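# Seat a grey arch's pegs into a stand's posts

## Task

Lower the grey arch onto the stand with care so that the peg beneath each of its green ends slides into the hole of the matching post, until each green end sits on top of its post. Do not hit or press hard on the stand with the arms or fingers, and do not shove, drag or jam the arch forcefully; any of that counts as failure. The arch must stay seated by itself, not because the robot holds it. At the end, open the grippers and move the arms away.

## Robot and tools

Robot: two arms, left_arm and right_arm, each ending in a two-finger gripper. The names are labels only; they do not match the left or right side of a camera picture. A reference image (an instruction page) is available through show_instructions, which takes no arguments and moves nothing.

Frame: all reported positions use one scene frame. Its origin lies on the table surface midway between the arms; +x goes forward over the table, +z goes up, and left_arm sits toward +y. Positions are in metres, orientations as quaternions w,x,y,z, velocities in m/s and rad/s. The printed hand position may be somewhat wrong, especially when an arm is stretched far out.

Gripper geometry: fingers extend along the gripper's +z and close along its y. The reported end_effector_position is the spot between the pads when shut. Closed fingertips stick out about 33 mm past it, open ones about 9 mm. Closing pushes the tips roughly 24 mm further from the arm, so keep that clearance over a surface.

execute_actions takes "actions", a list holding one item or nothing, plus optional "pictures" (true/false; images come by default). An empty list just reports the state. A wait is {"steps": N} with N up to 300 control steps (each 1/30 s), counted from the previous result, including time spent replying. A motion is {"rows": [...], "steps": N} with 1 to 15 rows and N at most 15 (default 15). Each row is used for one step; if rows run out, the final row repeats.

Each row is one flat list of 18 numbers covering both arms, even if only one moves: first left_arm's six joint targets, then its gripper position, force_limit, speed; then the same nine for right_arm. Joint numbers are absolute target angles in radians, in the same order as the Joint positions line: waist, shoulder, elbow, forearm roll, wrist pitch, wrist roll. Stated ranges: elbow -2.792 to 2.792; all others -6.283 to 6.283. Real limits may differ by up to 0.010 rad. A target more than 0.010 rad beyond a range end, and further out than the current angle, gets the whole call refused (nothing is sent). Targets past the real end are clipped there and the result may say "joint sent to its limit"; absence of that line proves nothing.

Motion limits: target speed at most 2.09 rad/s for waist and shoulder, 3.14 for elbow, 3.93 for the three wrist joints, with 0.3 s to accelerate; all joints of an arm are slowed to arrive together. Each step, a target is kept within a lead of the measured angle (0.456 rad waist/shoulder, 0.683 elbow, 0.854 wrist joints), and if the targets would move the gripper more than 70 mm from where it is, all are pulled back proportionally. So large moves need several calls. Between calls the arms keep heading to the last row's target until they settle or a step is HELD.

Gripper numbers are absolute settings in [-1, 1]. position: +1 fully open (140 mm gap), about -0.8 pads touching, -1 closes until blocked. force_limit: squeeze strength, roughly 14 N at -1, 60 N at 0, 107 N at +1. speed: roughly 30 mm/s at -1, 140 at 0, 250 at +1. To leave a gripper unchanged, resend its previous three values; a 0 is a real command. To grab, send -1 and confirm object_status 2. Status codes: 0 moving, 1 blocked while opening, 2 blocked while closing (holding), 3 reached target or pads met. To tighten a grip, raise force_limit and change position slightly (e.g. -1 to -0.98). position_measured is in counts: 3 fully open, 230 pads met, not linear.

Result lines: per-arm state with pose and velocities; Joint positions and Joint velocities per arm; "joint command not followed" means a clearance check altered or blocked joint targets on some steps; HELD marks steps where the row was not sent. MOTOR HOT warns of overheating from holding loads; an OVER-TEMPERATURE FAULT brakes that arm until cooled.

Faults: if contact torque on a joint hits its load limit (waist and shoulder 299, elbow 140, wrist joints 39.6 N m, including held weight), or any outside force on the arm, tool or held item reaches 144 N, that arm halts for 10 s, yields to the contact and drops the rest of the call.

zoom_image gives a sharper crop: camera is cam_left_wrist or cam_right_wrist (both 504x504), region is [x0, y0, x1, y1] pixels from the image's top-left, at most 504 by 504.

finished_scene with "scene" (1 or 2) ends that scene irreversibly, reports success and presents the next task.

Avoid: dropping the arch, knocking anything off the table, ramming the arch or bumping the stand, arms colliding or pressing on each other, and leaving the arch held at the end. Objects may occasionally be nudged by an outside disturbance, so recheck before releasing.

Each tool is called after ">>>" as name([rows], argument=value, ...), one row to a line, values as JSON.

Reference images:

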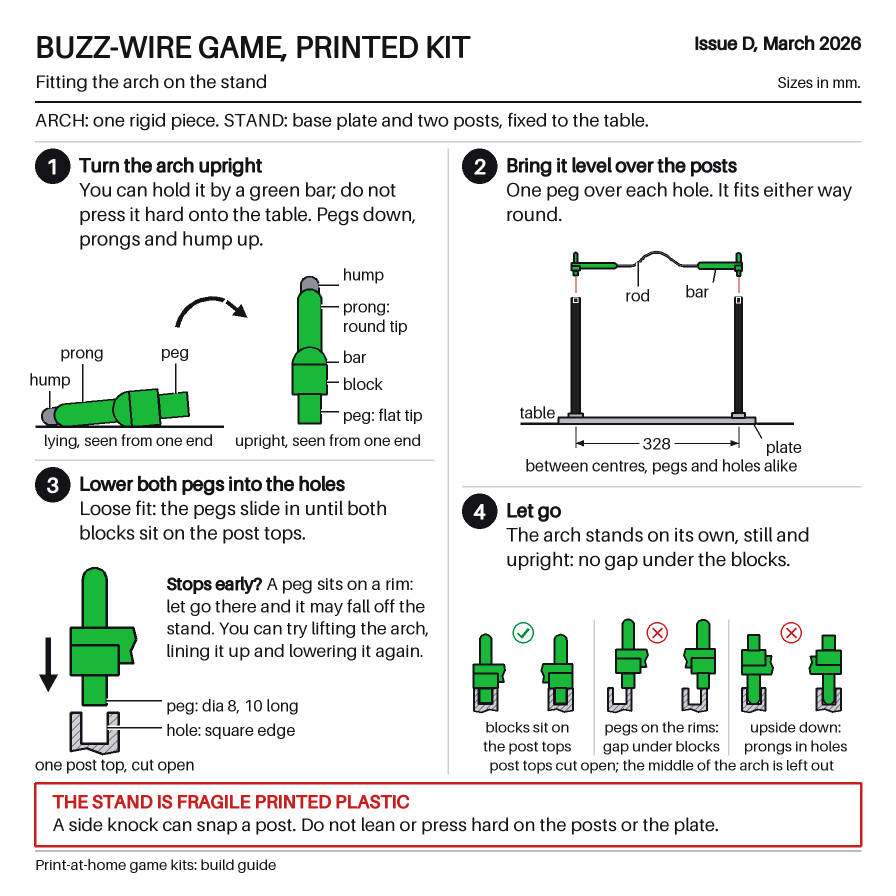

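## Session

I'll begin by looking at the current state.

>>> execute_actions(actions=[])

Scene clock: 0.00 s of 4600.00 s.
left_arm: end_effector_position=(+0.5820, +0.0667, +0.2137) position_measured=3 object_status=3 end_effector_quat_wxyz=(+0.573, +0.325, +0.743, +0.120) end_effector_velocity=(-0.000, -0.000, +0.000) end_effector_angular_velocity=(-0.000, -0.000, -0.001) | right_arm: end_effector_position=(+0.4839, -0.9889, +0.1839) position_measured=3 object_status=3 end_effector_quat_wxyz=(+0.517, -0.049, +0.850, -0.089) end_effector_velocity=(-0.000, +0.000, -0.000) end_effector_angular_velocity=(-0.000, +0.000, +0.000)
Joint positions: left_arm=[-1.032  0.142  2.358  1.907  0.938  2.828] | right_arm=[-0.926  0.13   2.33   1.704  0.849  2.119]
Joint velocities: left_arm=[-0.    -0.001 -0.     0.    -0.     0.   ] | right_arm=[-0. -0.  0.  0. -0. -0.]

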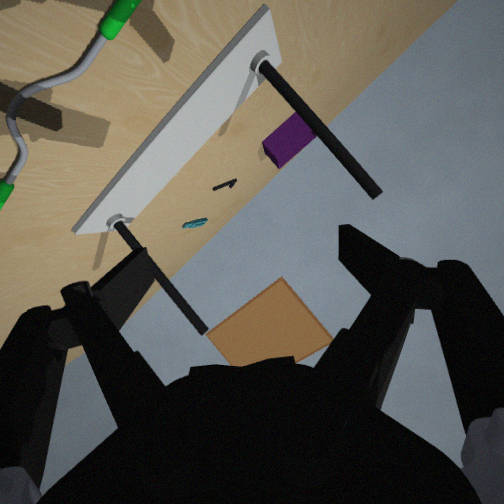

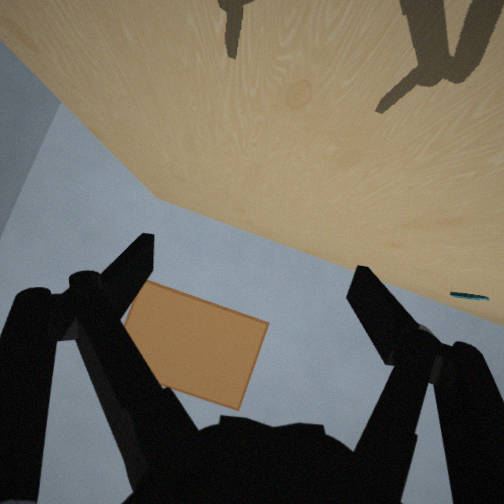

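>>> execute_actions([
  {"rows": [[-0.7464, 0.2211, 1.3987, 0.0, 1.5218, 0.7204, 1, 0, 0, -0.926, 0.13, 2.33, 1.704, 0.849, 2.119, 1, 0, 0]], "steps": 15},
], pictures=false)

>>> execute_actions([
  {"steps": 60},
])

Scene clock: 99.30 s of 4600.00 s.
left_arm: end_effector_position=(+0.7138, +0.1486, +0.3829) position_measured=3 object_status=3 end_effector_quat_wxyz=(+0.537, -0.449, +0.713, -0.042) end_effector_velocity=(+0.056, +0.146, +0.327) end_effector_angular_velocity=(-4.891, -0.283, +3.997) | right_arm: end_effector_position=(+0.4836, -0.9889, +0.1834) position_measured=3 object_status=3 end_effector_quat_wxyz=(+0.517, -0.049, +0.850, -0.088) end_effector_velocity=(+0.001, -0.001, +0.001) end_effector_angular_velocity=(-0.002, -0.001, -0.000)
Joint positions: left_arm=[-0.861  0.189  1.823  1.217  1.289  2.138] | right_arm=[-0.926  0.13   2.33   1.704  0.849  2.119]
Joint velocities: left_arm=[ 0.546  0.15  -2.043 -2.953  1.111 -2.97 ] | right_arm=[ 0.     0.    -0.003 -0.    -0.     0.   ]
Steps of this call (steps 1 to 90: nothing new was sent; then 95.80 s passed at rest; steps 91 to 105: all 15 steps of this action). Readings (joint positions | what the end effector reports):
91: left_arm=[-1.032 0.142 2.358 1.906 0.938 2.827] | right_arm=[-0.926 0.130 2.330 1.704 0.849 2.119] | left_arm position_measured=3 object_status=3 | right_arm position_measured=3 object_status=3
92: left_arm=[-1.029 0.142 2.352 1.898 0.944 2.819] | right_arm=[-0.926 0.130 2.330 1.704 0.849 2.119] | left_arm position_measured=3 object_status=3 | right_arm position_measured=3 object_status=3
94: left_arm=[-1.010 0.148 2.305 1.839 0.984 2.760] | right_arm=[-0.926 0.130 2.330 1.704 0.849 2.119] | left_arm position_measured=3 object_status=3 | right_arm position_measured=3 object_status=3
98: left_arm=[-0.959 0.162 2.169 1.669 1.088 2.590] | right_arm=[-0.926 0.130 2.330 1.704 0.849 2.119] | left_arm position_measured=3 object_status=3 | right_arm position_measured=3 object_status=3
105: the state above

Scene clock: 101.30 s of 4600.00 s.
left_arm: end_effector_position=(+0.5478, +0.0005, +0.3975) position_measured=3 object_status=3 end_effector_quat_wxyz=(-0.000, +1.000, -0.001, -0.000) end_effector_velocity=(+0.000, +0.000, +0.001) end_effector_angular_velocity=(+0.000, -0.002, +0.000) | right_arm: end_effector_position=(+0.4836, -0.9889, +0.1834) position_measured=3 object_status=3 end_effector_quat_wxyz=(+0.517, -0.049, +0.850, -0.088) end_effector_velocity=(+0.000, -0.000, -0.000) end_effector_angular_velocity=(+0.000, +0.000, +0.000)
Joint positions: left_arm=[-0.746  0.221  1.399 -0.     1.522  0.72 ] | right_arm=[-0.926  0.13   2.33   1.704  0.849  2.119]
Joint velocities: left_arm=[-0.    -0.001 -0.     0.001 -0.    -0.   ] | right_arm=[-0.     0.001 -0.001 -0.    -0.    -0.   ]
Steps of this call (steps 1 to 45: the robot went on to your last target; steps 46 to 60: nothing new was sent). Readings (joint positions | what the end effector reports):
1: left_arm=[-0.842 0.194 1.754 1.109 1.326 2.030] | right_arm=[-0.926 0.130 2.330 1.704 0.849 2.119] | left_arm position_measured=3 object_status=3 | right_arm position_measured=3 object_status=3
2: left_arm=[-0.825 0.199 1.692 0.993 1.360 1.914] | right_arm=[-0.926 0.130 2.330 1.704 0.849 2.119] | left_arm position_measured=3 object_status=3 | right_arm position_measured=3 object_status=3
4: left_arm=[-0.800 0.206 1.594 0.791 1.413 1.712] | right_arm=[-0.926 0.130 2.330 1.704 0.849 2.119] | left_arm position_measured=3 object_status=3 | right_arm position_measured=3 object_status=3
8: left_arm=[-0.778 0.212 1.514 0.511 1.456 1.399] | right_arm=[-0.926 0.130 2.330 1.704 0.849 2.119] | left_arm position_measured=3 object_status=3 | right_arm position_measured=3 object_status=3
60: the state above
All arms were judged still, so your last target was given up. Only a new action makes them travel on or press farther. Fingers that are still opening or closing keep moving.
camera_calibration (this result's frames):
cam_left_wrist: T_world_to_cam=[[-0.1183, -0.992294, 0.0368591, 0.0440834], [-0.933749, 0.123795, 0.335839, 0.384257], [-0.337814, 0.00531254, -0.941198, 0.743329], [0, 0, 0, 1]] pos_world=[0.615121, -0.00777424, 0.568947]
cam_right_wrist: T_world_to_cam=[[-0.0904285, 0.935351, -0.341967, 1.0311], [0.0711741, 0.348565, 0.934578, 0.15489], [0.993356, 0.0601733, -0.098093, -0.212975], [0, 0, 0, 1]] pos_world=[0.293777, -1.00562, 0.186954]

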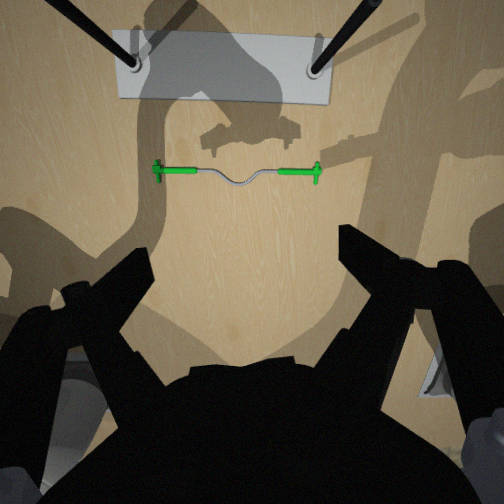

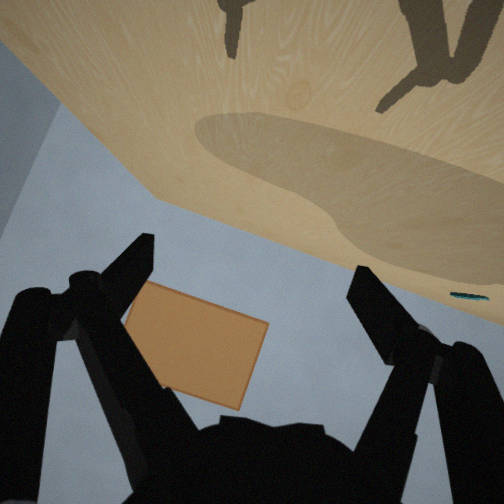

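>>> zoom_image(camera="cam_left_wrist", region=[130, 130, 350, 210])

>>> zoom_image(camera="cam_left_wrist", region=[90, 0, 390, 120])

Region (130, 130, 350, 210) of cam_left_wrist's 504x504 image, scaled by 2.291, with more detail than that image has; it fills the top 183 rows of this view, and the rest is white.

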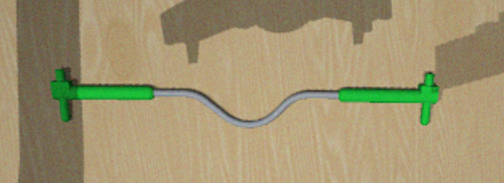

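Region (90, 0, 390, 120) of cam_left_wrist's 504x504 image, scaled by 1.680, with more detail than that image has; it fills the top 202 rows of this view, and the rest is white.

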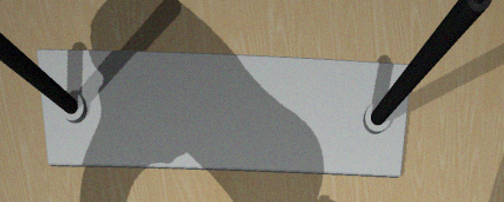

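>>> execute_actions([
  {"rows": [[-0.8177, 0.4845, 1.4882, 0.0, 1.1689, 2.3543, -0.2, 0, 0.5, -0.926, 0.13, 2.33, 1.704, 0.849, 2.119, 1, 0, 0]], "steps": 15},
], pictures=false)

>>> execute_actions([
  {"steps": 40},
])

Scene clock: 146.73 s of 4600.00 s.
left_arm: end_effector_position=(+0.5746, -0.0868, +0.2332) position_measured=145 object_status=0 end_effector_quat_wxyz=(+0.000, +0.905, -0.425, +0.000) end_effector_velocity=(+0.023, -0.147, -0.340) end_effector_angular_velocity=(+0.004, -0.001, -2.897) | right_arm: end_effector_position=(+0.4836, -0.9889, +0.1834) position_measured=3 object_status=3 end_effector_quat_wxyz=(+0.517, -0.049, +0.850, -0.088) end_effector_velocity=(-0.001, +0.000, -0.000) end_effector_angular_velocity=(-0.000, +0.001, -0.001)
Joint positions: left_arm=[-0.794  0.399  1.459 -0.     1.284  1.55 ] | right_arm=[-0.926  0.13   2.33   1.704  0.849  2.119]
Joint velocities: left_arm=[-0.096  0.354  0.121  0.003 -0.472  2.8  ] | right_arm=[ 0.    -0.001  0.001  0.    -0.001 -0.   ]
Steps of this call (steps 1 to 90: nothing new was sent; then 41.93 s passed at rest; steps 91 to 105: all 15 steps of this action). Readings (joint positions | what the end effector reports):
91: left_arm=[-0.746 0.221 1.399 -0.000 1.522 0.720] | right_arm=[-0.926 0.130 2.330 1.704 0.849 2.119] | left_arm position_measured=3 object_status=0 | right_arm position_measured=3 object_status=3
92: left_arm=[-0.747 0.223 1.399 -0.000 1.519 0.729] | right_arm=[-0.926 0.130 2.330 1.704 0.849 2.119] | left_arm position_measured=8 object_status=0 | right_arm position_measured=3 object_status=3
94: left_arm=[-0.752 0.241 1.405 -0.000 1.494 0.788] | right_arm=[-0.926 0.130 2.330 1.704 0.849 2.119] | left_arm position_measured=29 object_status=0 | right_arm position_measured=3 object_status=3
98: left_arm=[-0.769 0.304 1.426 -0.000 1.410 1.015] | right_arm=[-0.926 0.130 2.330 1.704 0.849 2.119] | left_arm position_measured=71 object_status=0 | right_arm position_measured=3 object_status=3
105: the state above

Scene clock: 148.07 s of 4600.00 s.
left_arm: end_effector_position=(+0.5767, -0.1196, +0.1500) position_measured=154 object_status=3 end_effector_quat_wxyz=(+0.000, +0.658, -0.753, -0.000) end_effector_velocity=(-0.000, +0.000, -0.000) end_effector_angular_velocity=(+0.001, +0.001, +0.000) | right_arm: end_effector_position=(+0.4836, -0.9889, +0.1834) position_measured=3 object_status=3 end_effector_quat_wxyz=(+0.517, -0.049, +0.850, -0.088) end_effector_velocity=(+0.000, +0.000, -0.001) end_effector_angular_velocity=(+0.001, -0.000, +0.001)
Joint positions: left_arm=[-0.818  0.485  1.488 -0.     1.169  2.354] | right_arm=[-0.926  0.13   2.33   1.704  0.849  2.119]
Joint velocities: left_arm=[ 0.     0.    -0.     0.     0.001 -0.   ] | right_arm=[-0.     0.001  0.    -0.     0.001  0.   ]
Steps of this call (steps 1 to 30: the robot went on to your last target; steps 31 to 40: nothing new was sent). Readings (joint positions | what the end effector reports):
1: left_arm=[-0.798 0.410 1.463 -0.000 1.268 1.648] | right_arm=[-0.926 0.130 2.330 1.704 0.849 2.119] | left_arm position_measured=152 object_status=0 | right_arm position_measured=3 object_status=3
2: left_arm=[-0.801 0.422 1.467 -0.000 1.253 1.753] | right_arm=[-0.926 0.130 2.330 1.704 0.849 2.119] | left_arm position_measured=154 object_status=0 | right_arm position_measured=3 object_status=3
4: left_arm=[-0.807 0.444 1.474 -0.000 1.223 1.966] | right_arm=[-0.926 0.130 2.330 1.704 0.849 2.119] | left_arm position_measured=154 object_status=0 | right_arm position_measured=3 object_status=3
8: left_arm=[-0.815 0.476 1.485 -0.000 1.180 2.273] | right_arm=[-0.926 0.130 2.330 1.704 0.849 2.119] | left_arm position_measured=154 object_status=3 | right_arm position_measured=3 object_status=3
40: the state above
All arms were judged still, so your last target was given up. Only a new action makes them travel on or press farther. Fingers that are still opening or closing keep moving.
camera_calibration (this result's frames):
cam_left_wrist: T_world_to_cam=[[-0.967498, 0.250168, 0.0369323, 0.575752], [0.247799, 0.908769, 0.335759, -0.0782643], [0.0504332, 0.333998, -0.941224, 0.336166], [0, 0, 0, 1]] pos_world=[0.559478, -0.185189, 0.321422]
cam_right_wrist: T_world_to_cam=[[-0.0904286, 0.935351, -0.341966, 1.0311], [0.0711742, 0.348565, 0.934578, 0.15489], [0.993356, 0.0601734, -0.0980931, -0.212975], [0, 0, 0, 1]] pos_world=[0.293777, -1.00562, 0.186954]

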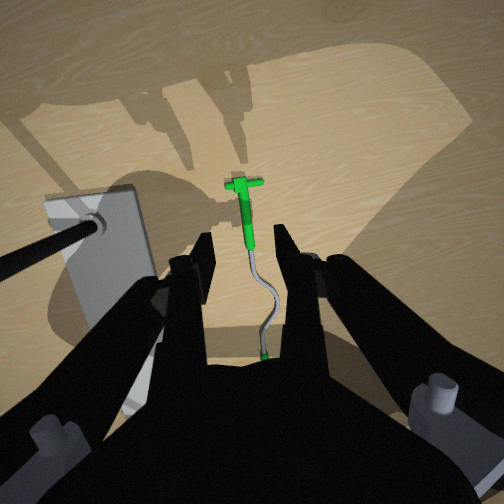

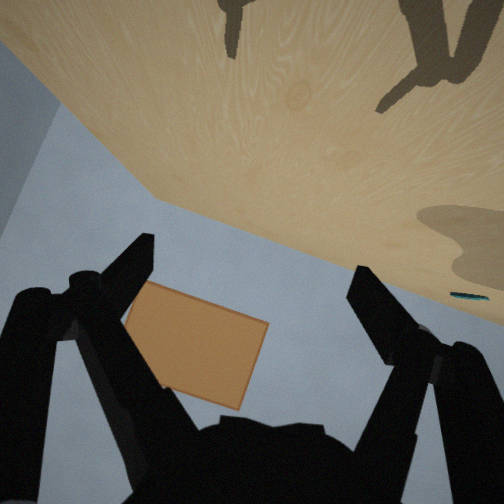

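>>> execute_actions([
  {"rows": [[-0.8177, 0.5590, 1.5691, 0.0, 1.0135, 2.3543, -0.2, 0, 0.5, -0.926, 0.13, 2.33, 1.704, 0.849, 2.119, 1, 0, 0]], "steps": 15},
], pictures=false)

>>> execute_actions([
  {"steps": 20},
])

Scene clock: 152.90 s of 4600.00 s.
left_arm: end_effector_position=(+0.5766, -0.1195, +0.0499) position_measured=154 object_status=3 end_effector_quat_wxyz=(-0.000, +0.658, -0.753, -0.000) end_effector_velocity=(-0.000, -0.001, +0.001) end_effector_angular_velocity=(-0.001, +0.001, +0.001) | right_arm: end_effector_position=(+0.4836, -0.9889, +0.1834) position_measured=3 object_status=3 end_effector_quat_wxyz=(+0.517, -0.049, +0.850, -0.088) end_effector_velocity=(+0.000, -0.001, +0.000) end_effector_angular_velocity=(-0.001, -0.000, -0.000)
Joint positions: left_arm=[-0.818  0.559  1.569  0.     1.014  2.354] | right_arm=[-0.926  0.13   2.33   1.704  0.849  2.119]
Joint velocities: left_arm=[-0.    -0.    -0.001 -0.001  0.001 -0.   ] | right_arm=[ 0.     0.001 -0.001 -0.    -0.     0.   ]
Steps of this call (steps 1 to 90: nothing new was sent; then 1.33 s passed at rest; steps 91 to 105: all 15 steps of this action). Readings (joint positions | what the end effector reports):
91: left_arm=[-0.818 0.485 1.488 0.000 1.168 2.354] | right_arm=[-0.926 0.130 2.330 1.704 0.849 2.119] | left_arm position_measured=154 object_status=3 | right_arm position_measured=3 object_status=3
92: left_arm=[-0.818 0.488 1.492 0.000 1.160 2.354] | right_arm=[-0.926 0.130 2.330 1.704 0.849 2.119] | left_arm position_measured=154 object_status=3 | right_arm position_measured=3 object_status=3
94: left_arm=[-0.818 0.516 1.522 0.000 1.103 2.354] | right_arm=[-0.926 0.130 2.330 1.704 0.849 2.119] | left_arm position_measured=154 object_status=3 | right_arm position_measured=3 object_status=3
98: left_arm=[-0.818 0.559 1.570 0.000 1.015 2.354] | right_arm=[-0.926 0.130 2.330 1.704 0.849 2.119] | left_arm position_measured=154 object_status=3 | right_arm position_measured=3 object_status=3
105: the state above

Scene clock: 153.57 s of 4600.00 s.
left_arm: end_effector_position=(+0.5766, -0.1196, +0.0499) position_measured=154 object_status=3 end_effector_quat_wxyz=(-0.000, +0.658, -0.753, -0.000) end_effector_velocity=(+0.000, -0.000, +0.000) end_effector_angular_velocity=(-0.001, -0.000, +0.000) | right_arm: end_effector_position=(+0.4836, -0.9889, +0.1834) position_measured=3 object_status=3 end_effector_quat_wxyz=(+0.517, -0.049, +0.850, -0.088) end_effector_velocity=(+0.000, -0.000, +0.001) end_effector_angular_velocity=(-0.002, -0.001, -0.000)
Joint positions: left_arm=[-0.818  0.559  1.569  0.     1.013  2.354] | right_arm=[-0.926  0.13   2.33   1.704  0.849  2.119]
Joint velocities: left_arm=[-0.    -0.     0.    -0.    -0.001 -0.   ] | right_arm=[ 0.    -0.002 -0.     0.    -0.    -0.   ]
Steps of this call (steps 1 to 15: the robot went on to your last target; steps 16 to 20: nothing new was sent). Readings (joint positions | what the end effector reports):
1: left_arm=[-0.818 0.559 1.569 0.000 1.014 2.354] | right_arm=[-0.926 0.130 2.330 1.704 0.849 2.119] | left_arm position_measured=154 object_status=3 | right_arm position_measured=3 object_status=3
2: left_arm=[-0.818 0.559 1.569 0.000 1.014 2.354] | right_arm=[-0.926 0.130 2.330 1.704 0.849 2.119] | left_arm position_measured=154 object_status=3 | right_arm position_measured=3 object_status=3
4: left_arm=[-0.818 0.559 1.569 0.000 1.014 2.354] | right_arm=[-0.926 0.130 2.330 1.704 0.849 2.119] | left_arm position_measured=154 object_status=3 | right_arm position_measured=3 object_status=3
8: left_arm=[-0.818 0.559 1.569 0.000 1.014 2.354] | right_arm=[-0.926 0.130 2.330 1.704 0.849 2.119] | left_arm position_measured=154 object_status=3 | right_arm position_measured=3 object_status=3
20: the state above
All arms were judged still, so your last target was given up. Only a new action makes them travel on or press farther. Fingers that are still opening or closing keep moving.
camera_calibration (this result's frames):
cam_left_wrist: T_world_to_cam=[[-0.96748, 0.250246, 0.0368836, 0.579433], [0.247853, 0.908731, 0.335824, -0.0447218], [0.0505212, 0.334044, -0.941202, 0.24199], [0, 0, 0, 1]] pos_world=[0.559448, -0.185196, 0.221409]
cam_right_wrist: T_world_to_cam=[[-0.0904285, 0.935351, -0.341967, 1.0311], [0.0711742, 0.348565, 0.934578, 0.154891], [0.993356, 0.0601734, -0.0980931, -0.212975], [0, 0, 0, 1]] pos_world=[0.293777, -1.00562, 0.186954]

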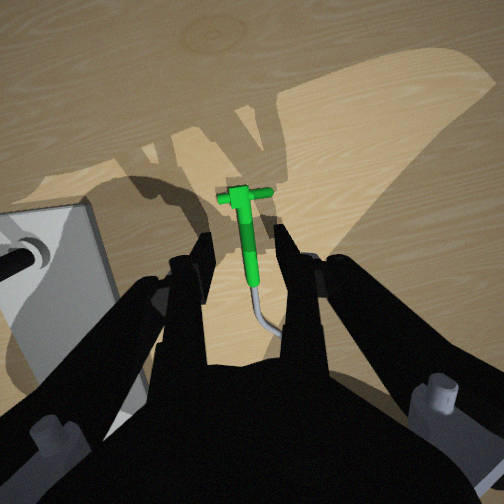

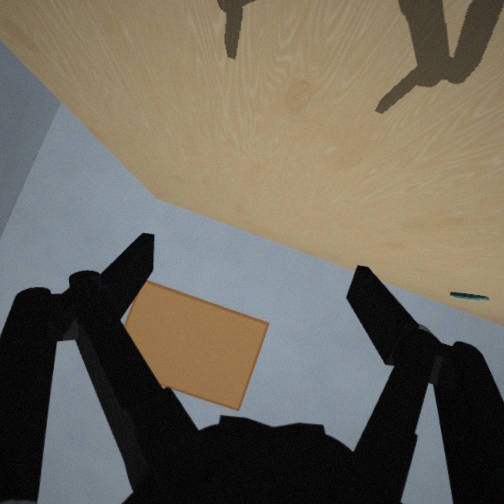

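>>> zoom_image(camera="cam_left_wrist", region=[170, 170, 330, 330])

Region (170, 170, 330, 330) of cam_left_wrist's 504x504 image, scaled by 3.150, with more detail than that image has.

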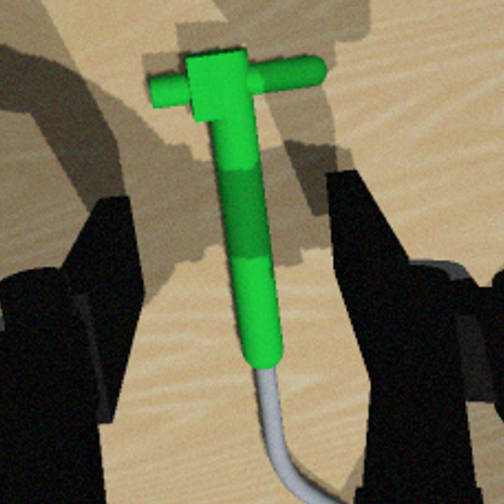

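>>> execute_actions([
  {"rows": [[-0.8177, 0.5720, 1.5787, 0.0, 0.9909, 2.3543, -0.2, 0, 0.5, -0.926, 0.13, 2.33, 1.704, 0.849, 2.119, 1, 0, 0]], "steps": 15},
])

Scene clock: 168.43 s of 4600.00 s.
left_arm: end_effector_position=(+0.5766, -0.1195, +0.0349) position_measured=154 object_status=3 end_effector_quat_wxyz=(+0.000, +0.658, -0.753, -0.000) end_effector_velocity=(+0.001, +0.000, -0.000) end_effector_angular_velocity=(+0.002, -0.001, -0.001) | right_arm: end_effector_position=(+0.4836, -0.9889, +0.1834) position_measured=3 object_status=3 end_effector_quat_wxyz=(+0.517, -0.049, +0.850, -0.088) end_effector_velocity=(-0.000, +0.000, +0.002) end_effector_angular_velocity=(-0.002, -0.002, -0.000)
Joint positions: left_arm=[-0.818  0.572  1.579 -0.     0.991  2.354] | right_arm=[-0.926  0.13   2.33   1.704  0.849  2.119]
Joint velocities: left_arm=[-0.     0.001 -0.001  0.002  0.001 -0.   ] | right_arm=[ 0.    -0.003  0.     0.001  0.     0.   ]
Steps of this call (steps 1 to 90: nothing new was sent; then 11.37 s passed at rest; steps 91 to 105: all 15 steps of this action). Readings (joint positions | what the end effector reports):
91: left_arm=[-0.818 0.559 1.569 -0.000 1.013 2.354] | right_arm=[-0.926 0.130 2.330 1.704 0.849 2.119] | left_arm position_measured=154 object_status=3 | right_arm position_measured=3 object_status=3
92: left_arm=[-0.818 0.562 1.571 -0.000 1.006 2.354] | right_arm=[-0.926 0.130 2.330 1.704 0.849 2.119] | left_arm position_measured=154 object_status=3 | right_arm position_measured=3 object_status=3
94: left_arm=[-0.818 0.572 1.579 -0.000 0.992 2.354] | right_arm=[-0.926 0.130 2.330 1.704 0.849 2.119] | left_arm position_measured=154 object_status=3 | right_arm position_measured=3 object_status=3
98: left_arm=[-0.818 0.572 1.579 -0.000 0.991 2.354] | right_arm=[-0.926 0.130 2.330 1.704 0.849 2.119] | left_arm position_measured=154 object_status=3 | right_arm position_measured=3 object_status=3
105: the state above
camera_calibration (this result's frames):
cam_left_wrist: T_world_to_cam=[[-0.967525, 0.25004, 0.0370866, 0.579954], [0.247729, 0.908782, 0.335775, -0.0396486], [0.0502534, 0.334058, -0.941212, 0.227971], [0, 0, 0, 1]] pos_world=[0.559486, -0.185135, 0.206374]
cam_right_wrist: T_world_to_cam=[[-0.0904285, 0.935351, -0.341967, 1.0311], [0.0711738, 0.348565, 0.934578, 0.154891], [0.993356, 0.0601734, -0.0980927, -0.212975], [0, 0, 0, 1]] pos_world=[0.293777, -1.00562, 0.186954]

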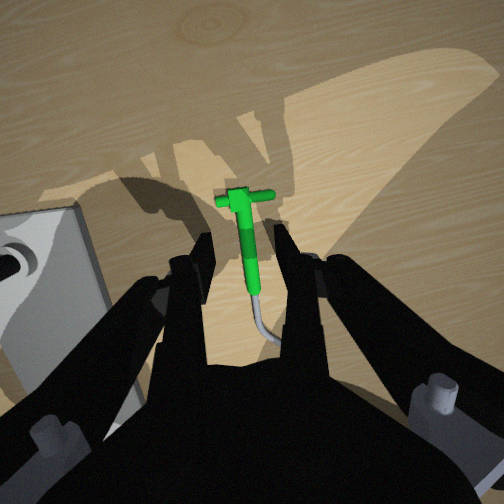

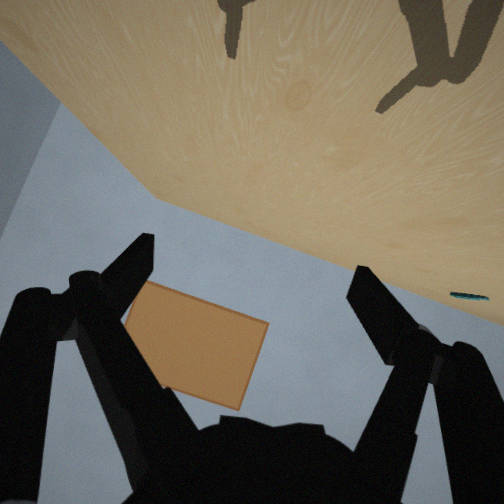

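Close the gripper gently.

>>> execute_actions([
  {"rows": [[-0.8177, 0.5720, 1.5787, 0.0, 0.9909, 2.3543, -1, 0, -0.6, -0.926, 0.13, 2.33, 1.704, 0.849, 2.119, 1, 0, 0]], "steps": 15},
], pictures=false)

>>> execute_actions([
  {"steps": 15},
])

Scene clock: 170.40 s of 4600.00 s.
left_arm: end_effector_position=(+0.5767, -0.1195, +0.0350) position_measured=208 object_status=0 end_effector_quat_wxyz=(-0.000, +0.658, -0.753, -0.000) end_effector_velocity=(+0.000, -0.000, +0.000) end_effector_angular_velocity=(-0.001, -0.001, +0.000) | right_arm: end_effector_position=(+0.4836, -0.9889, +0.1834) position_measured=3 object_status=3 end_effector_quat_wxyz=(+0.517, -0.049, +0.850, -0.088) end_effector_velocity=(+0.000, +0.000, -0.002) end_effector_angular_velocity=(+0.002, +0.001, -0.000)
Joint positions: left_arm=[-0.818  0.572  1.579  0.     0.991  2.354] | right_arm=[-0.926  0.13   2.33   1.704  0.849  2.119]
Joint velocities: left_arm=[-0.    -0.    -0.     0.    -0.001 -0.   ] | right_arm=[ 0.     0.003  0.     0.    -0.    -0.   ]
Steps of this call (steps 1 to 15: the robot went on to your last target; steps 16 to 44: nothing new was sent; steps 45 to 59: all 15 steps of this action). Readings (joint positions | what the end effector reports):
45: left_arm=[-0.818 0.572 1.579 0.000 0.991 2.354] | right_arm=[-0.926 0.130 2.330 1.704 0.849 2.119] | left_arm position_measured=154 object_status=0 | right_arm position_measured=3 object_status=3
46: left_arm=[-0.818 0.572 1.579 0.000 0.991 2.354] | right_arm=[-0.926 0.130 2.330 1.704 0.849 2.119] | left_arm position_measured=156 object_status=0 | right_arm position_measured=3 object_status=3
48: left_arm=[-0.818 0.572 1.579 0.000 0.991 2.354] | right_arm=[-0.926 0.130 2.330 1.704 0.849 2.119] | left_arm position_measured=164 object_status=0 | right_arm position_measured=3 object_status=3
52: left_arm=[-0.818 0.572 1.579 0.000 0.991 2.354] | right_arm=[-0.926 0.130 2.330 1.704 0.849 2.119] | left_arm position_measured=180 object_status=0 | right_arm position_measured=3 object_status=3
59: the state above

Scene clock: 170.90 s of 4600.00 s.
left_arm: end_effector_position=(+0.5767, -0.1196, +0.0351) position_measured=217 object_status=2 end_effector_quat_wxyz=(-0.000, +0.658, -0.753, +0.000) end_effector_velocity=(-0.000, +0.000, +0.000) end_effector_angular_velocity=(+0.001, +0.000, -0.000) | right_arm: end_effector_position=(+0.4836, -0.9889, +0.1834) position_measured=3 object_status=3 end_effector_quat_wxyz=(+0.517, -0.049, +0.850, -0.088) end_effector_velocity=(-0.000, -0.000, -0.001) end_effector_angular_velocity=(+0.001, +0.001, -0.000)
Joint positions: left_arm=[-0.818  0.572  1.579  0.     0.991  2.354] | right_arm=[-0.926  0.13   2.33   1.704  0.849  2.119]
Joint velocities: left_arm=[-0.    -0.     0.     0.     0.001  0.   ] | right_arm=[-0.     0.002  0.     0.001  0.    -0.001]
Steps of this call (steps 1 to 15: the robot went on to your last target). Readings (joint positions | what the end effector reports):
1: left_arm=[-0.818 0.572 1.579 0.000 0.991 2.354] | right_arm=[-0.926 0.130 2.330 1.704 0.849 2.119] | left_arm position_measured=212 object_status=0 | right_arm position_measured=3 object_status=3
2: left_arm=[-0.818 0.572 1.579 0.000 0.991 2.354] | right_arm=[-0.926 0.130 2.330 1.704 0.849 2.119] | left_arm position_measured=216 object_status=0 | right_arm position_measured=3 object_status=3
4: left_arm=[-0.818 0.572 1.579 0.000 0.991 2.354] | right_arm=[-0.926 0.130 2.330 1.704 0.849 2.119] | left_arm position_measured=217 object_status=0 | right_arm position_measured=3 object_status=3
8: left_arm=[-0.818 0.572 1.579 0.000 0.991 2.354] | right_arm=[-0.926 0.130 2.330 1.704 0.849 2.119] | left_arm position_measured=217 object_status=2 | right_arm position_measured=3 object_status=3
15: the state above
All arms were judged still, so your last target was given up. Only a new action makes them travel on or press farther. Fingers that are still opening or closing keep moving.
camera_calibration (this result's frames):
cam_left_wrist: T_world_to_cam=[[-0.967487, 0.250238, 0.0367527, 0.580068], [0.247805, 0.908767, 0.335762, -0.0396865], [0.0506207, 0.333953, -0.94123, 0.227916], [0, 0, 0, 1]] pos_world=[0.559506, -0.185202, 0.206527]
cam_right_wrist: T_world_to_cam=[[-0.0904286, 0.935351, -0.341967, 1.0311], [0.071174, 0.348565, 0.934578, 0.154891], [0.993356, 0.0601735, -0.0980929, -0.212975], [0, 0, 0, 1]] pos_world=[0.293777, -1.00562, 0.186954]

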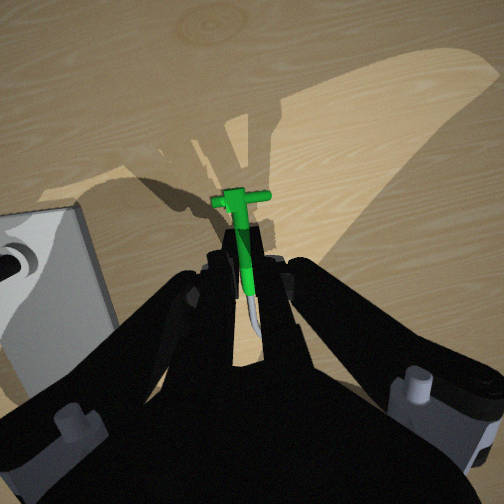

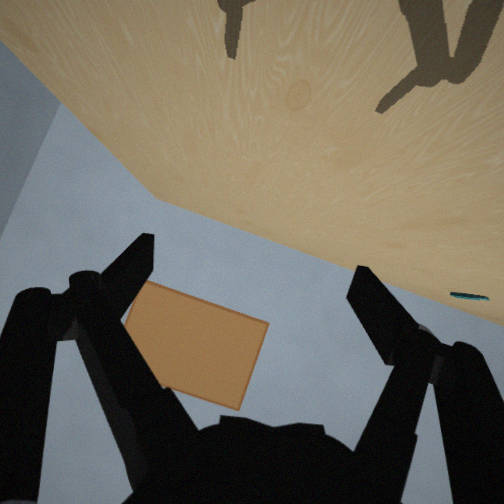

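>>> execute_actions([
  {"rows": [[-0.8177, 0.565, 1.572, 0.0, 1.0046, 2.3543, -1, 0, -0.6, -0.926, 0.13, 2.33, 1.704, 0.849, 2.119, 1, 0, 0],[-0.8177, 0.565, 1.572, 0.0, 1.0046, 2.3543, -1, 0, -0.6, -0.926, 0.13, 2.33, 1.704, 0.849, 2.119, 1, 0, 0],[-0.8177, 0.565, 1.572, 0.0, 1.0046, 2.3543, -1, 0, -0.6, -0.926, 0.13, 2.33, 1.704, 0.849, 2.119, 1, 0, 0],[-0.8177, 0.565, 1.572, 0.0, 1.0046, 2.3543, -1, 0, -0.6, -0.926, 0.13, 2.33, 1.704, 0.849, 2.119, 1, 0, 0],[-0.8177, 0.565, 1.572, 0.0, 1.0046, 2.3543, -1, 0, -0.6, -0.926, 0.13, 2.33, 1.704, 0.849, 2.119, 1, 0, 0],[-0.8177, 0.5045, 1.5155, 0.0, 1.1216, 2.3543, -1, 0, -0.6, -0.926, 0.13, 2.33, 1.704, 0.849, 2.119, 1, 0, 0]], "steps": 15},
], pictures=false)

>>> execute_actions([
  {"steps": 15},
])

Scene clock: 177.13 s of 4600.00 s.
left_arm: end_effector_position=(+0.5767, -0.1197, +0.1202) position_measured=217 object_status=2 end_effector_quat_wxyz=(+0.000, +0.658, -0.753, +0.000) end_effector_velocity=(-0.001, +0.001, -0.004) end_effector_angular_velocity=(+0.006, +0.004, +0.000) | right_arm: end_effector_position=(+0.4836, -0.9889, +0.1834) position_measured=3 object_status=3 end_effector_quat_wxyz=(+0.517, -0.049, +0.850, -0.088) end_effector_velocity=(+0.000, -0.000, +0.000) end_effector_angular_velocity=(-0.000, -0.000, -0.000)
Joint positions: left_arm=[-0.818  0.504  1.515 -0.     1.122  2.354] | right_arm=[-0.926  0.13   2.33   1.704  0.849  2.119]
Joint velocities: left_arm=[-0.     0.004  0.002  0.     0.001 -0.   ] | right_arm=[ 0.    -0.    -0.001  0.    -0.     0.   ]
Steps of this call (steps 1 to 90: nothing new was sent; then 2.73 s passed at rest; steps 91 to 105: all 15 steps of this action). Readings (joint positions | what the end effector reports):
91: left_arm=[-0.818 0.572 1.579 0.000 0.991 2.354] | right_arm=[-0.926 0.130 2.330 1.704 0.849 2.119] | left_arm position_measured=217 object_status=2 | right_arm position_measured=3 object_status=3
92: left_arm=[-0.818 0.570 1.577 -0.000 0.998 2.354] | right_arm=[-0.926 0.130 2.330 1.704 0.849 2.119] | left_arm position_measured=217 object_status=2 | right_arm position_measured=3 object_status=3
94: left_arm=[-0.818 0.565 1.572 -0.000 1.004 2.354] | right_arm=[-0.926 0.130 2.330 1.704 0.849 2.119] | left_arm position_measured=217 object_status=2 | right_arm position_measured=3 object_status=3
98: left_arm=[-0.818 0.550 1.558 -0.000 1.036 2.354] | right_arm=[-0.926 0.130 2.330 1.704 0.849 2.119] | left_arm position_measured=217 object_status=2 | right_arm position_measured=3 object_status=3
105: the state above

Scene clock: 177.63 s of 4600.00 s.
left_arm: end_effector_position=(+0.5766, -0.1196, +0.1200) position_measured=217 object_status=2 end_effector_quat_wxyz=(+0.000, +0.658, -0.753, -0.000) end_effector_velocity=(+0.000, +0.000, -0.000) end_effector_angular_velocity=(+0.000, -0.001, -0.000) | right_arm: end_effector_position=(+0.4836, -0.9889, +0.1834) position_measured=3 object_status=3 end_effector_quat_wxyz=(+0.517, -0.049, +0.850, -0.088) end_effector_velocity=(-0.000, +0.001, -0.001) end_effector_angular_velocity=(+0.003, -0.000, +0.001)
Joint positions: left_arm=[-0.818  0.504  1.515 -0.     1.122  2.354] | right_arm=[-0.926  0.13   2.33   1.704  0.849  2.119]
Joint velocities: left_arm=[ 0.     0.    -0.     0.001 -0.     0.   ] | right_arm=[ 0.     0.001  0.001  0.     0.002 -0.   ]
Steps of this call (steps 1 to 15: the robot went on to your last target). Readings (joint positions | what the end effector reports):
1: left_arm=[-0.818 0.504 1.515 -0.000 1.122 2.354] | right_arm=[-0.926 0.130 2.330 1.704 0.849 2.119] | left_arm position_measured=217 object_status=2 | right_arm position_measured=3 object_status=3
2: left_arm=[-0.818 0.504 1.515 -0.000 1.122 2.354] | right_arm=[-0.926 0.130 2.330 1.704 0.849 2.119] | left_arm position_measured=217 object_status=2 | right_arm position_measured=3 object_status=3
4: left_arm=[-0.818 0.504 1.515 -0.000 1.122 2.354] | right_arm=[-0.926 0.130 2.330 1.704 0.849 2.119] | left_arm position_measured=217 object_status=2 | right_arm position_measured=3 object_status=3
8: left_arm=[-0.818 0.504 1.515 -0.000 1.122 2.354] | right_arm=[-0.926 0.130 2.330 1.704 0.849 2.119] | left_arm position_measured=217 object_status=2 | right_arm position_measured=3 object_status=3
15: the state above
All arms were judged still, so your last target was given up. Only a new action makes them travel on or press farther. Fingers that are still opening or closing keep moving.
camera_calibration (this result's frames):
cam_left_wrist: T_world_to_cam=[[-0.967491, 0.25019, 0.0369486, 0.576838], [0.247827, 0.908769, 0.335738, -0.0681941], [0.0504208, 0.333981, -0.94123, 0.307976], [0, 0, 0, 1]] pos_world=[0.559458, -0.185205, 0.291459]
cam_right_wrist: T_world_to_cam=[[-0.0904288, 0.935351, -0.341967, 1.0311], [0.0711741, 0.348565, 0.934578, 0.154891], [0.993356, 0.0601736, -0.0980931, -0.212975], [0, 0, 0, 1]] pos_world=[0.293777, -1.00562, 0.186954]

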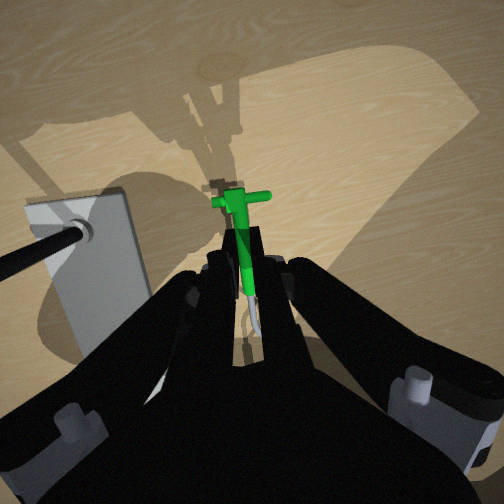

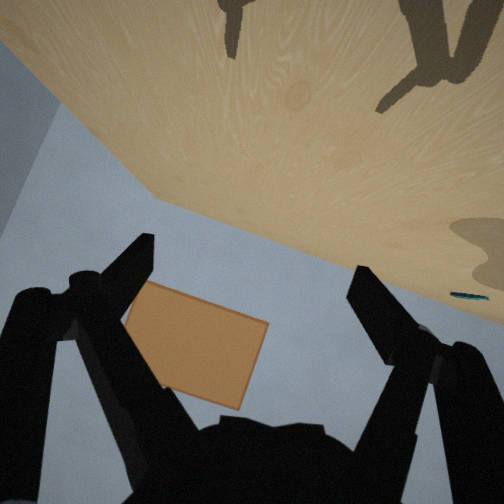

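>>> execute_actions([
  {"rows": [[-0.6763, -0.0682, 1.8573, 0.0, 1.3525, 2.4957, -1, 0, -0.6, -0.926, 0.13, 2.33, 1.704, 0.849, 2.119, 1, 0, 0]], "steps": 15},
], pictures=false)

>>> execute_actions([
  {"steps": 20},
])

Scene clock: 261.03 s of 4600.00 s.
left_arm: end_effector_position=(+0.5143, +0.0510, +0.2520) position_measured=217 object_status=2 end_effector_quat_wxyz=(+0.000, +0.658, -0.753, -0.006) end_effector_velocity=(-0.194, +0.396, +0.275) end_effector_angular_velocity=(-0.036, -0.028, -0.000) | right_arm: end_effector_position=(+0.4836, -0.9889, +0.1834) position_measured=3 object_status=3 end_effector_quat_wxyz=(+0.517, -0.049, +0.850, -0.088) end_effector_velocity=(-0.000, +0.000, +0.001) end_effector_angular_velocity=(-0.001, -0.000, -0.000)
Joint positions: left_arm=[-0.734  0.177  1.718  0.     1.259  2.438] | right_arm=[-0.926  0.13   2.33   1.704  0.849  2.119]
Joint velocities: left_arm=[ 0.19  -0.812  0.459 -0.     0.308  0.19 ] | right_arm=[ 0.    -0.001  0.     0.    -0.    -0.   ]
Steps of this call (steps 1 to 90: nothing new was sent; then 79.90 s passed at rest; steps 91 to 105: all 15 steps of this action). Readings (joint positions | what the end effector reports):
91: left_arm=[-0.818 0.504 1.516 0.000 1.122 2.354] | right_arm=[-0.926 0.130 2.330 1.704 0.849 2.119] | left_arm position_measured=217 object_status=2 | right_arm position_measured=3 object_status=3
92: left_arm=[-0.816 0.501 1.519 0.000 1.124 2.355] | right_arm=[-0.926 0.130 2.330 1.704 0.849 2.119] | left_arm position_measured=217 object_status=2 | right_arm position_measured=3 object_status=3
94: left_arm=[-0.807 0.469 1.543 0.000 1.140 2.365] | right_arm=[-0.926 0.130 2.330 1.704 0.849 2.119] | left_arm position_measured=217 object_status=2 | right_arm position_measured=3 object_status=3
98: left_arm=[-0.778 0.366 1.612 0.000 1.187 2.394] | right_arm=[-0.926 0.130 2.330 1.704 0.849 2.119] | left_arm position_measured=217 object_status=2 | right_arm position_measured=3 object_status=3
105: the state above

Scene clock: 261.70 s of 4600.00 s.
left_arm: end_effector_position=(+0.4462, +0.1700, +0.3174) position_measured=217 object_status=2 end_effector_quat_wxyz=(-0.000, +0.658, -0.753, -0.000) end_effector_velocity=(+0.000, +0.000, +0.001) end_effector_angular_velocity=(-0.001, -0.002, -0.000) | right_arm: end_effector_position=(+0.4836, -0.9889, +0.1834) position_measured=3 object_status=3 end_effector_quat_wxyz=(+0.517, -0.049, +0.850, -0.088) end_effector_velocity=(+0.000, -0.000, +0.000) end_effector_angular_velocity=(-0.000, +0.000, +0.000)
Joint positions: left_arm=[-0.676 -0.068  1.857  0.     1.352  2.496] | right_arm=[-0.926  0.13   2.33   1.704  0.849  2.119]
Joint velocities: left_arm=[ 0.    -0.002 -0.     0.001 -0.     0.   ] | right_arm=[-0.    -0.    -0.001 -0.001 -0.     0.   ]
Steps of this call (steps 1 to 20: the robot went on to your last target). Readings (joint positions | what the end effector reports):
1: left_arm=[-0.727 0.150 1.734 0.000 1.269 2.444] | right_arm=[-0.926 0.130 2.330 1.704 0.849 2.119] | left_arm position_measured=217 object_status=2 | right_arm position_measured=3 object_status=3
2: left_arm=[-0.721 0.122 1.750 0.000 1.280 2.451] | right_arm=[-0.926 0.130 2.330 1.704 0.849 2.119] | left_arm position_measured=217 object_status=2 | right_arm position_measured=3 object_status=3
4: left_arm=[-0.708 0.066 1.781 0.000 1.301 2.464] | right_arm=[-0.926 0.130 2.330 1.704 0.849 2.119] | left_arm position_measured=217 object_status=2 | right_arm position_measured=3 object_status=3
8: left_arm=[-0.683 -0.041 1.842 0.000 1.342 2.489] | right_arm=[-0.926 0.130 2.330 1.704 0.849 2.119] | left_arm position_measured=217 object_status=2 | right_arm position_measured=3 object_status=3
20: the state above
camera_calibration (this result's frames):
cam_left_wrist: T_world_to_cam=[[-0.967481, 0.250229, 0.0369524, 0.370849], [0.247854, 0.908692, 0.335926, -0.365326], [0.05048, 0.334161, -0.941163, 0.403591], [0, 0, 0, 1]] pos_world=[0.428963, 0.104308, 0.488864]
cam_right_wrist: T_world_to_cam=[[-0.0904288, 0.935351, -0.341967, 1.0311], [0.0711741, 0.348565, 0.934578, 0.154891], [0.993356, 0.0601736, -0.0980931, -0.212975], [0, 0, 0, 1]] pos_world=[0.293777, -1.00562, 0.186954]

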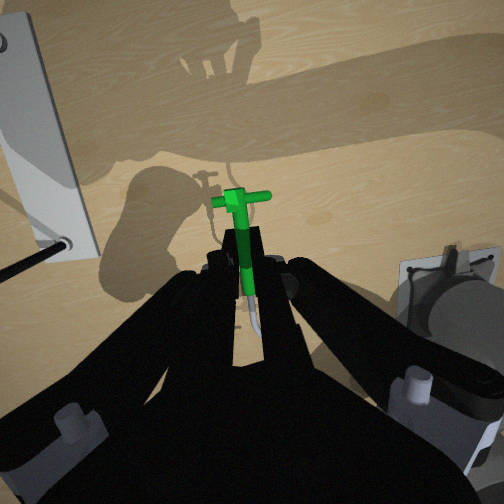

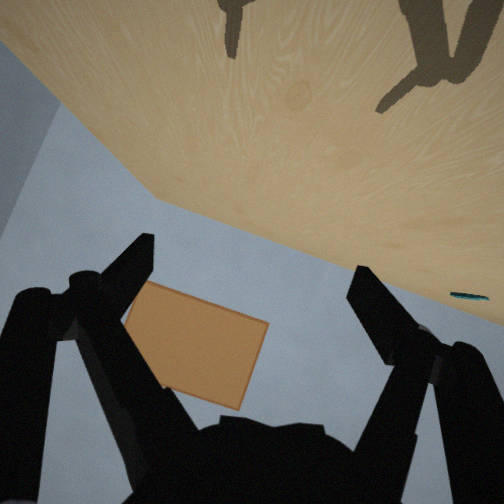

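>>> execute_actions([
  {"rows": [[-0.6763, -0.0682, 1.8573, 2.0326, 0.7108, 4.2181, -1, 0, -0.6, 0.0732, 0.6415, 1.769, 1.6098, 1.5358, -0.8405, 1, 0, 0]], "steps": 15},
], pictures=false)

>>> execute_actions([
  {"steps": 45},
])

Scene clock: 282.60 s of 4600.00 s.
left_arm: end_effector_position=(+0.6515, +0.1967, +0.3898) position_measured=217 object_status=2 end_effector_quat_wxyz=(+0.326, -0.259, +0.908, -0.049) end_effector_velocity=(+0.388, +0.043, +0.311) end_effector_angular_velocity=(+1.731, -1.287, -1.983) | right_arm: end_effector_position=(+0.6857, -0.8556, +0.2278) position_measured=3 object_status=3 end_effector_quat_wxyz=(+0.613, -0.429, +0.658, -0.086) end_effector_velocity=(+0.337, +0.453, +0.039) end_effector_angular_velocity=(-0.938, -0.872, +1.430)
Joint positions: left_arm=[-0.676 -0.068  1.857  0.626  0.998  3.122] | right_arm=[-0.641  0.377  2.055  1.658  1.186  1.585]
Joint velocities: left_arm=[ 0.    -0.     0.     1.628 -0.615  1.635] | right_arm=[ 0.695  0.438 -0.473 -0.079  0.577 -1.295]
Steps of this call (steps 1 to 15: the robot went on to your last target; steps 16 to 90: nothing new was sent; then 17.40 s passed at rest; steps 91 to 105: all 15 steps of this action). Readings (joint positions | what the end effector reports):
91: left_arm=[-0.676 -0.068 1.857 0.000 1.352 2.496] | right_arm=[-0.926 0.130 2.330 1.704 0.849 2.119] | left_arm position_measured=217 object_status=2 | right_arm position_measured=3 object_status=3
92: left_arm=[-0.676 -0.068 1.857 0.008 1.346 2.505] | right_arm=[-0.921 0.135 2.325 1.703 0.856 2.110] | left_arm position_measured=217 object_status=2 | right_arm position_measured=3 object_status=3
94: left_arm=[-0.676 -0.068 1.857 0.068 1.301 2.564] | right_arm=[-0.890 0.166 2.286 1.697 0.904 2.051] | left_arm position_measured=217 object_status=2 | right_arm position_measured=3 object_status=3
98: left_arm=[-0.676 -0.068 1.857 0.260 1.173 2.756] | right_arm=[-0.803 0.253 2.189 1.680 1.022 1.887] | left_arm position_measured=217 object_status=2 | right_arm position_measured=3 object_status=3
105: the state above

Scene clock: 284.10 s of 4600.00 s.
left_arm: end_effector_position=(+0.7724, +0.1198, +0.6898) position_measured=217 object_status=2 end_effector_quat_wxyz=(+0.568, +0.504, +0.432, +0.487) end_effector_velocity=(+0.001, -0.001, -0.001) end_effector_angular_velocity=(+0.001, +0.001, +0.000) | right_arm: end_effector_position=(+0.7542, -0.2961, +0.2331) position_measured=3 object_status=3 end_effector_quat_wxyz=(+0.461, -0.536, -0.461, -0.536) end_effector_velocity=(-0.000, +0.000, -0.000) end_effector_angular_velocity=(-0.000, -0.002, +0.001)
Joint positions: left_arm=[-0.676 -0.068  1.857  2.033  0.711  4.218] | right_arm=[ 0.073  0.641  1.769  1.61   1.536 -0.84 ]
Joint velocities: left_arm=[0.    0.002 0.    0.    0.    0.   ] | right_arm=[ 0.     0.    -0.    -0.    -0.    -0.002]
Steps of this call (steps 1 to 45: the robot went on to your last target). Readings (joint positions | what the end effector reports):
1: left_arm=[-0.676 -0.068 1.857 0.682 0.978 3.178] | right_arm=[-0.618 0.391 2.039 1.655 1.205 1.540] | left_arm position_measured=217 object_status=2 | right_arm position_measured=3 object_status=3
2: left_arm=[-0.676 -0.068 1.857 0.738 0.958 3.235] | right_arm=[-0.594 0.405 2.025 1.653 1.223 1.496] | left_arm position_measured=217 object_status=2 | right_arm position_measured=3 object_status=3
4: left_arm=[-0.676 -0.068 1.857 0.855 0.923 3.351] | right_arm=[-0.547 0.430 1.997 1.648 1.256 1.408] | left_arm position_measured=217 object_status=2 | right_arm position_measured=3 object_status=3
8: left_arm=[-0.676 -0.068 1.857 1.096 0.865 3.583] | right_arm=[-0.453 0.473 1.951 1.640 1.313 1.230] | left_arm position_measured=217 object_status=2 | right_arm position_measured=3 object_status=3
45: the state above
camera_calibration (this result's frames):
cam_left_wrist: T_world_to_cam=[[-0.171346, -0.0920197, 0.980904, -0.539765], [-0.45698, -0.874623, -0.161875, 0.575752], [0.872817, -0.47599, 0.107812, -0.507364], [0, 0, 0, 1]] pos_world=[0.613456, 0.212397, 0.677357]
cam_right_wrist: T_world_to_cam=[[0.970072, -0.166652, 0.176599, -0.822465], [0.0943961, -0.411256, -0.906619, 0.0344257], [0.223717, 0.896156, -0.383217, 0.375798], [0, 0, 0, 1]] pos_world=[0.710528, -0.459681, 0.320469]

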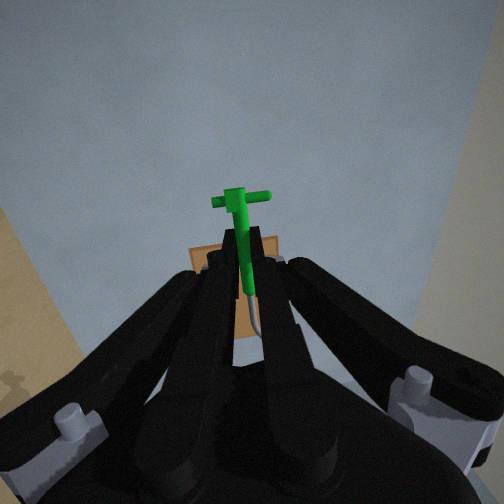

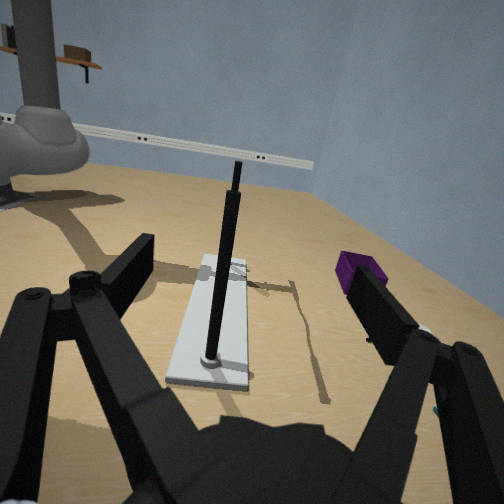

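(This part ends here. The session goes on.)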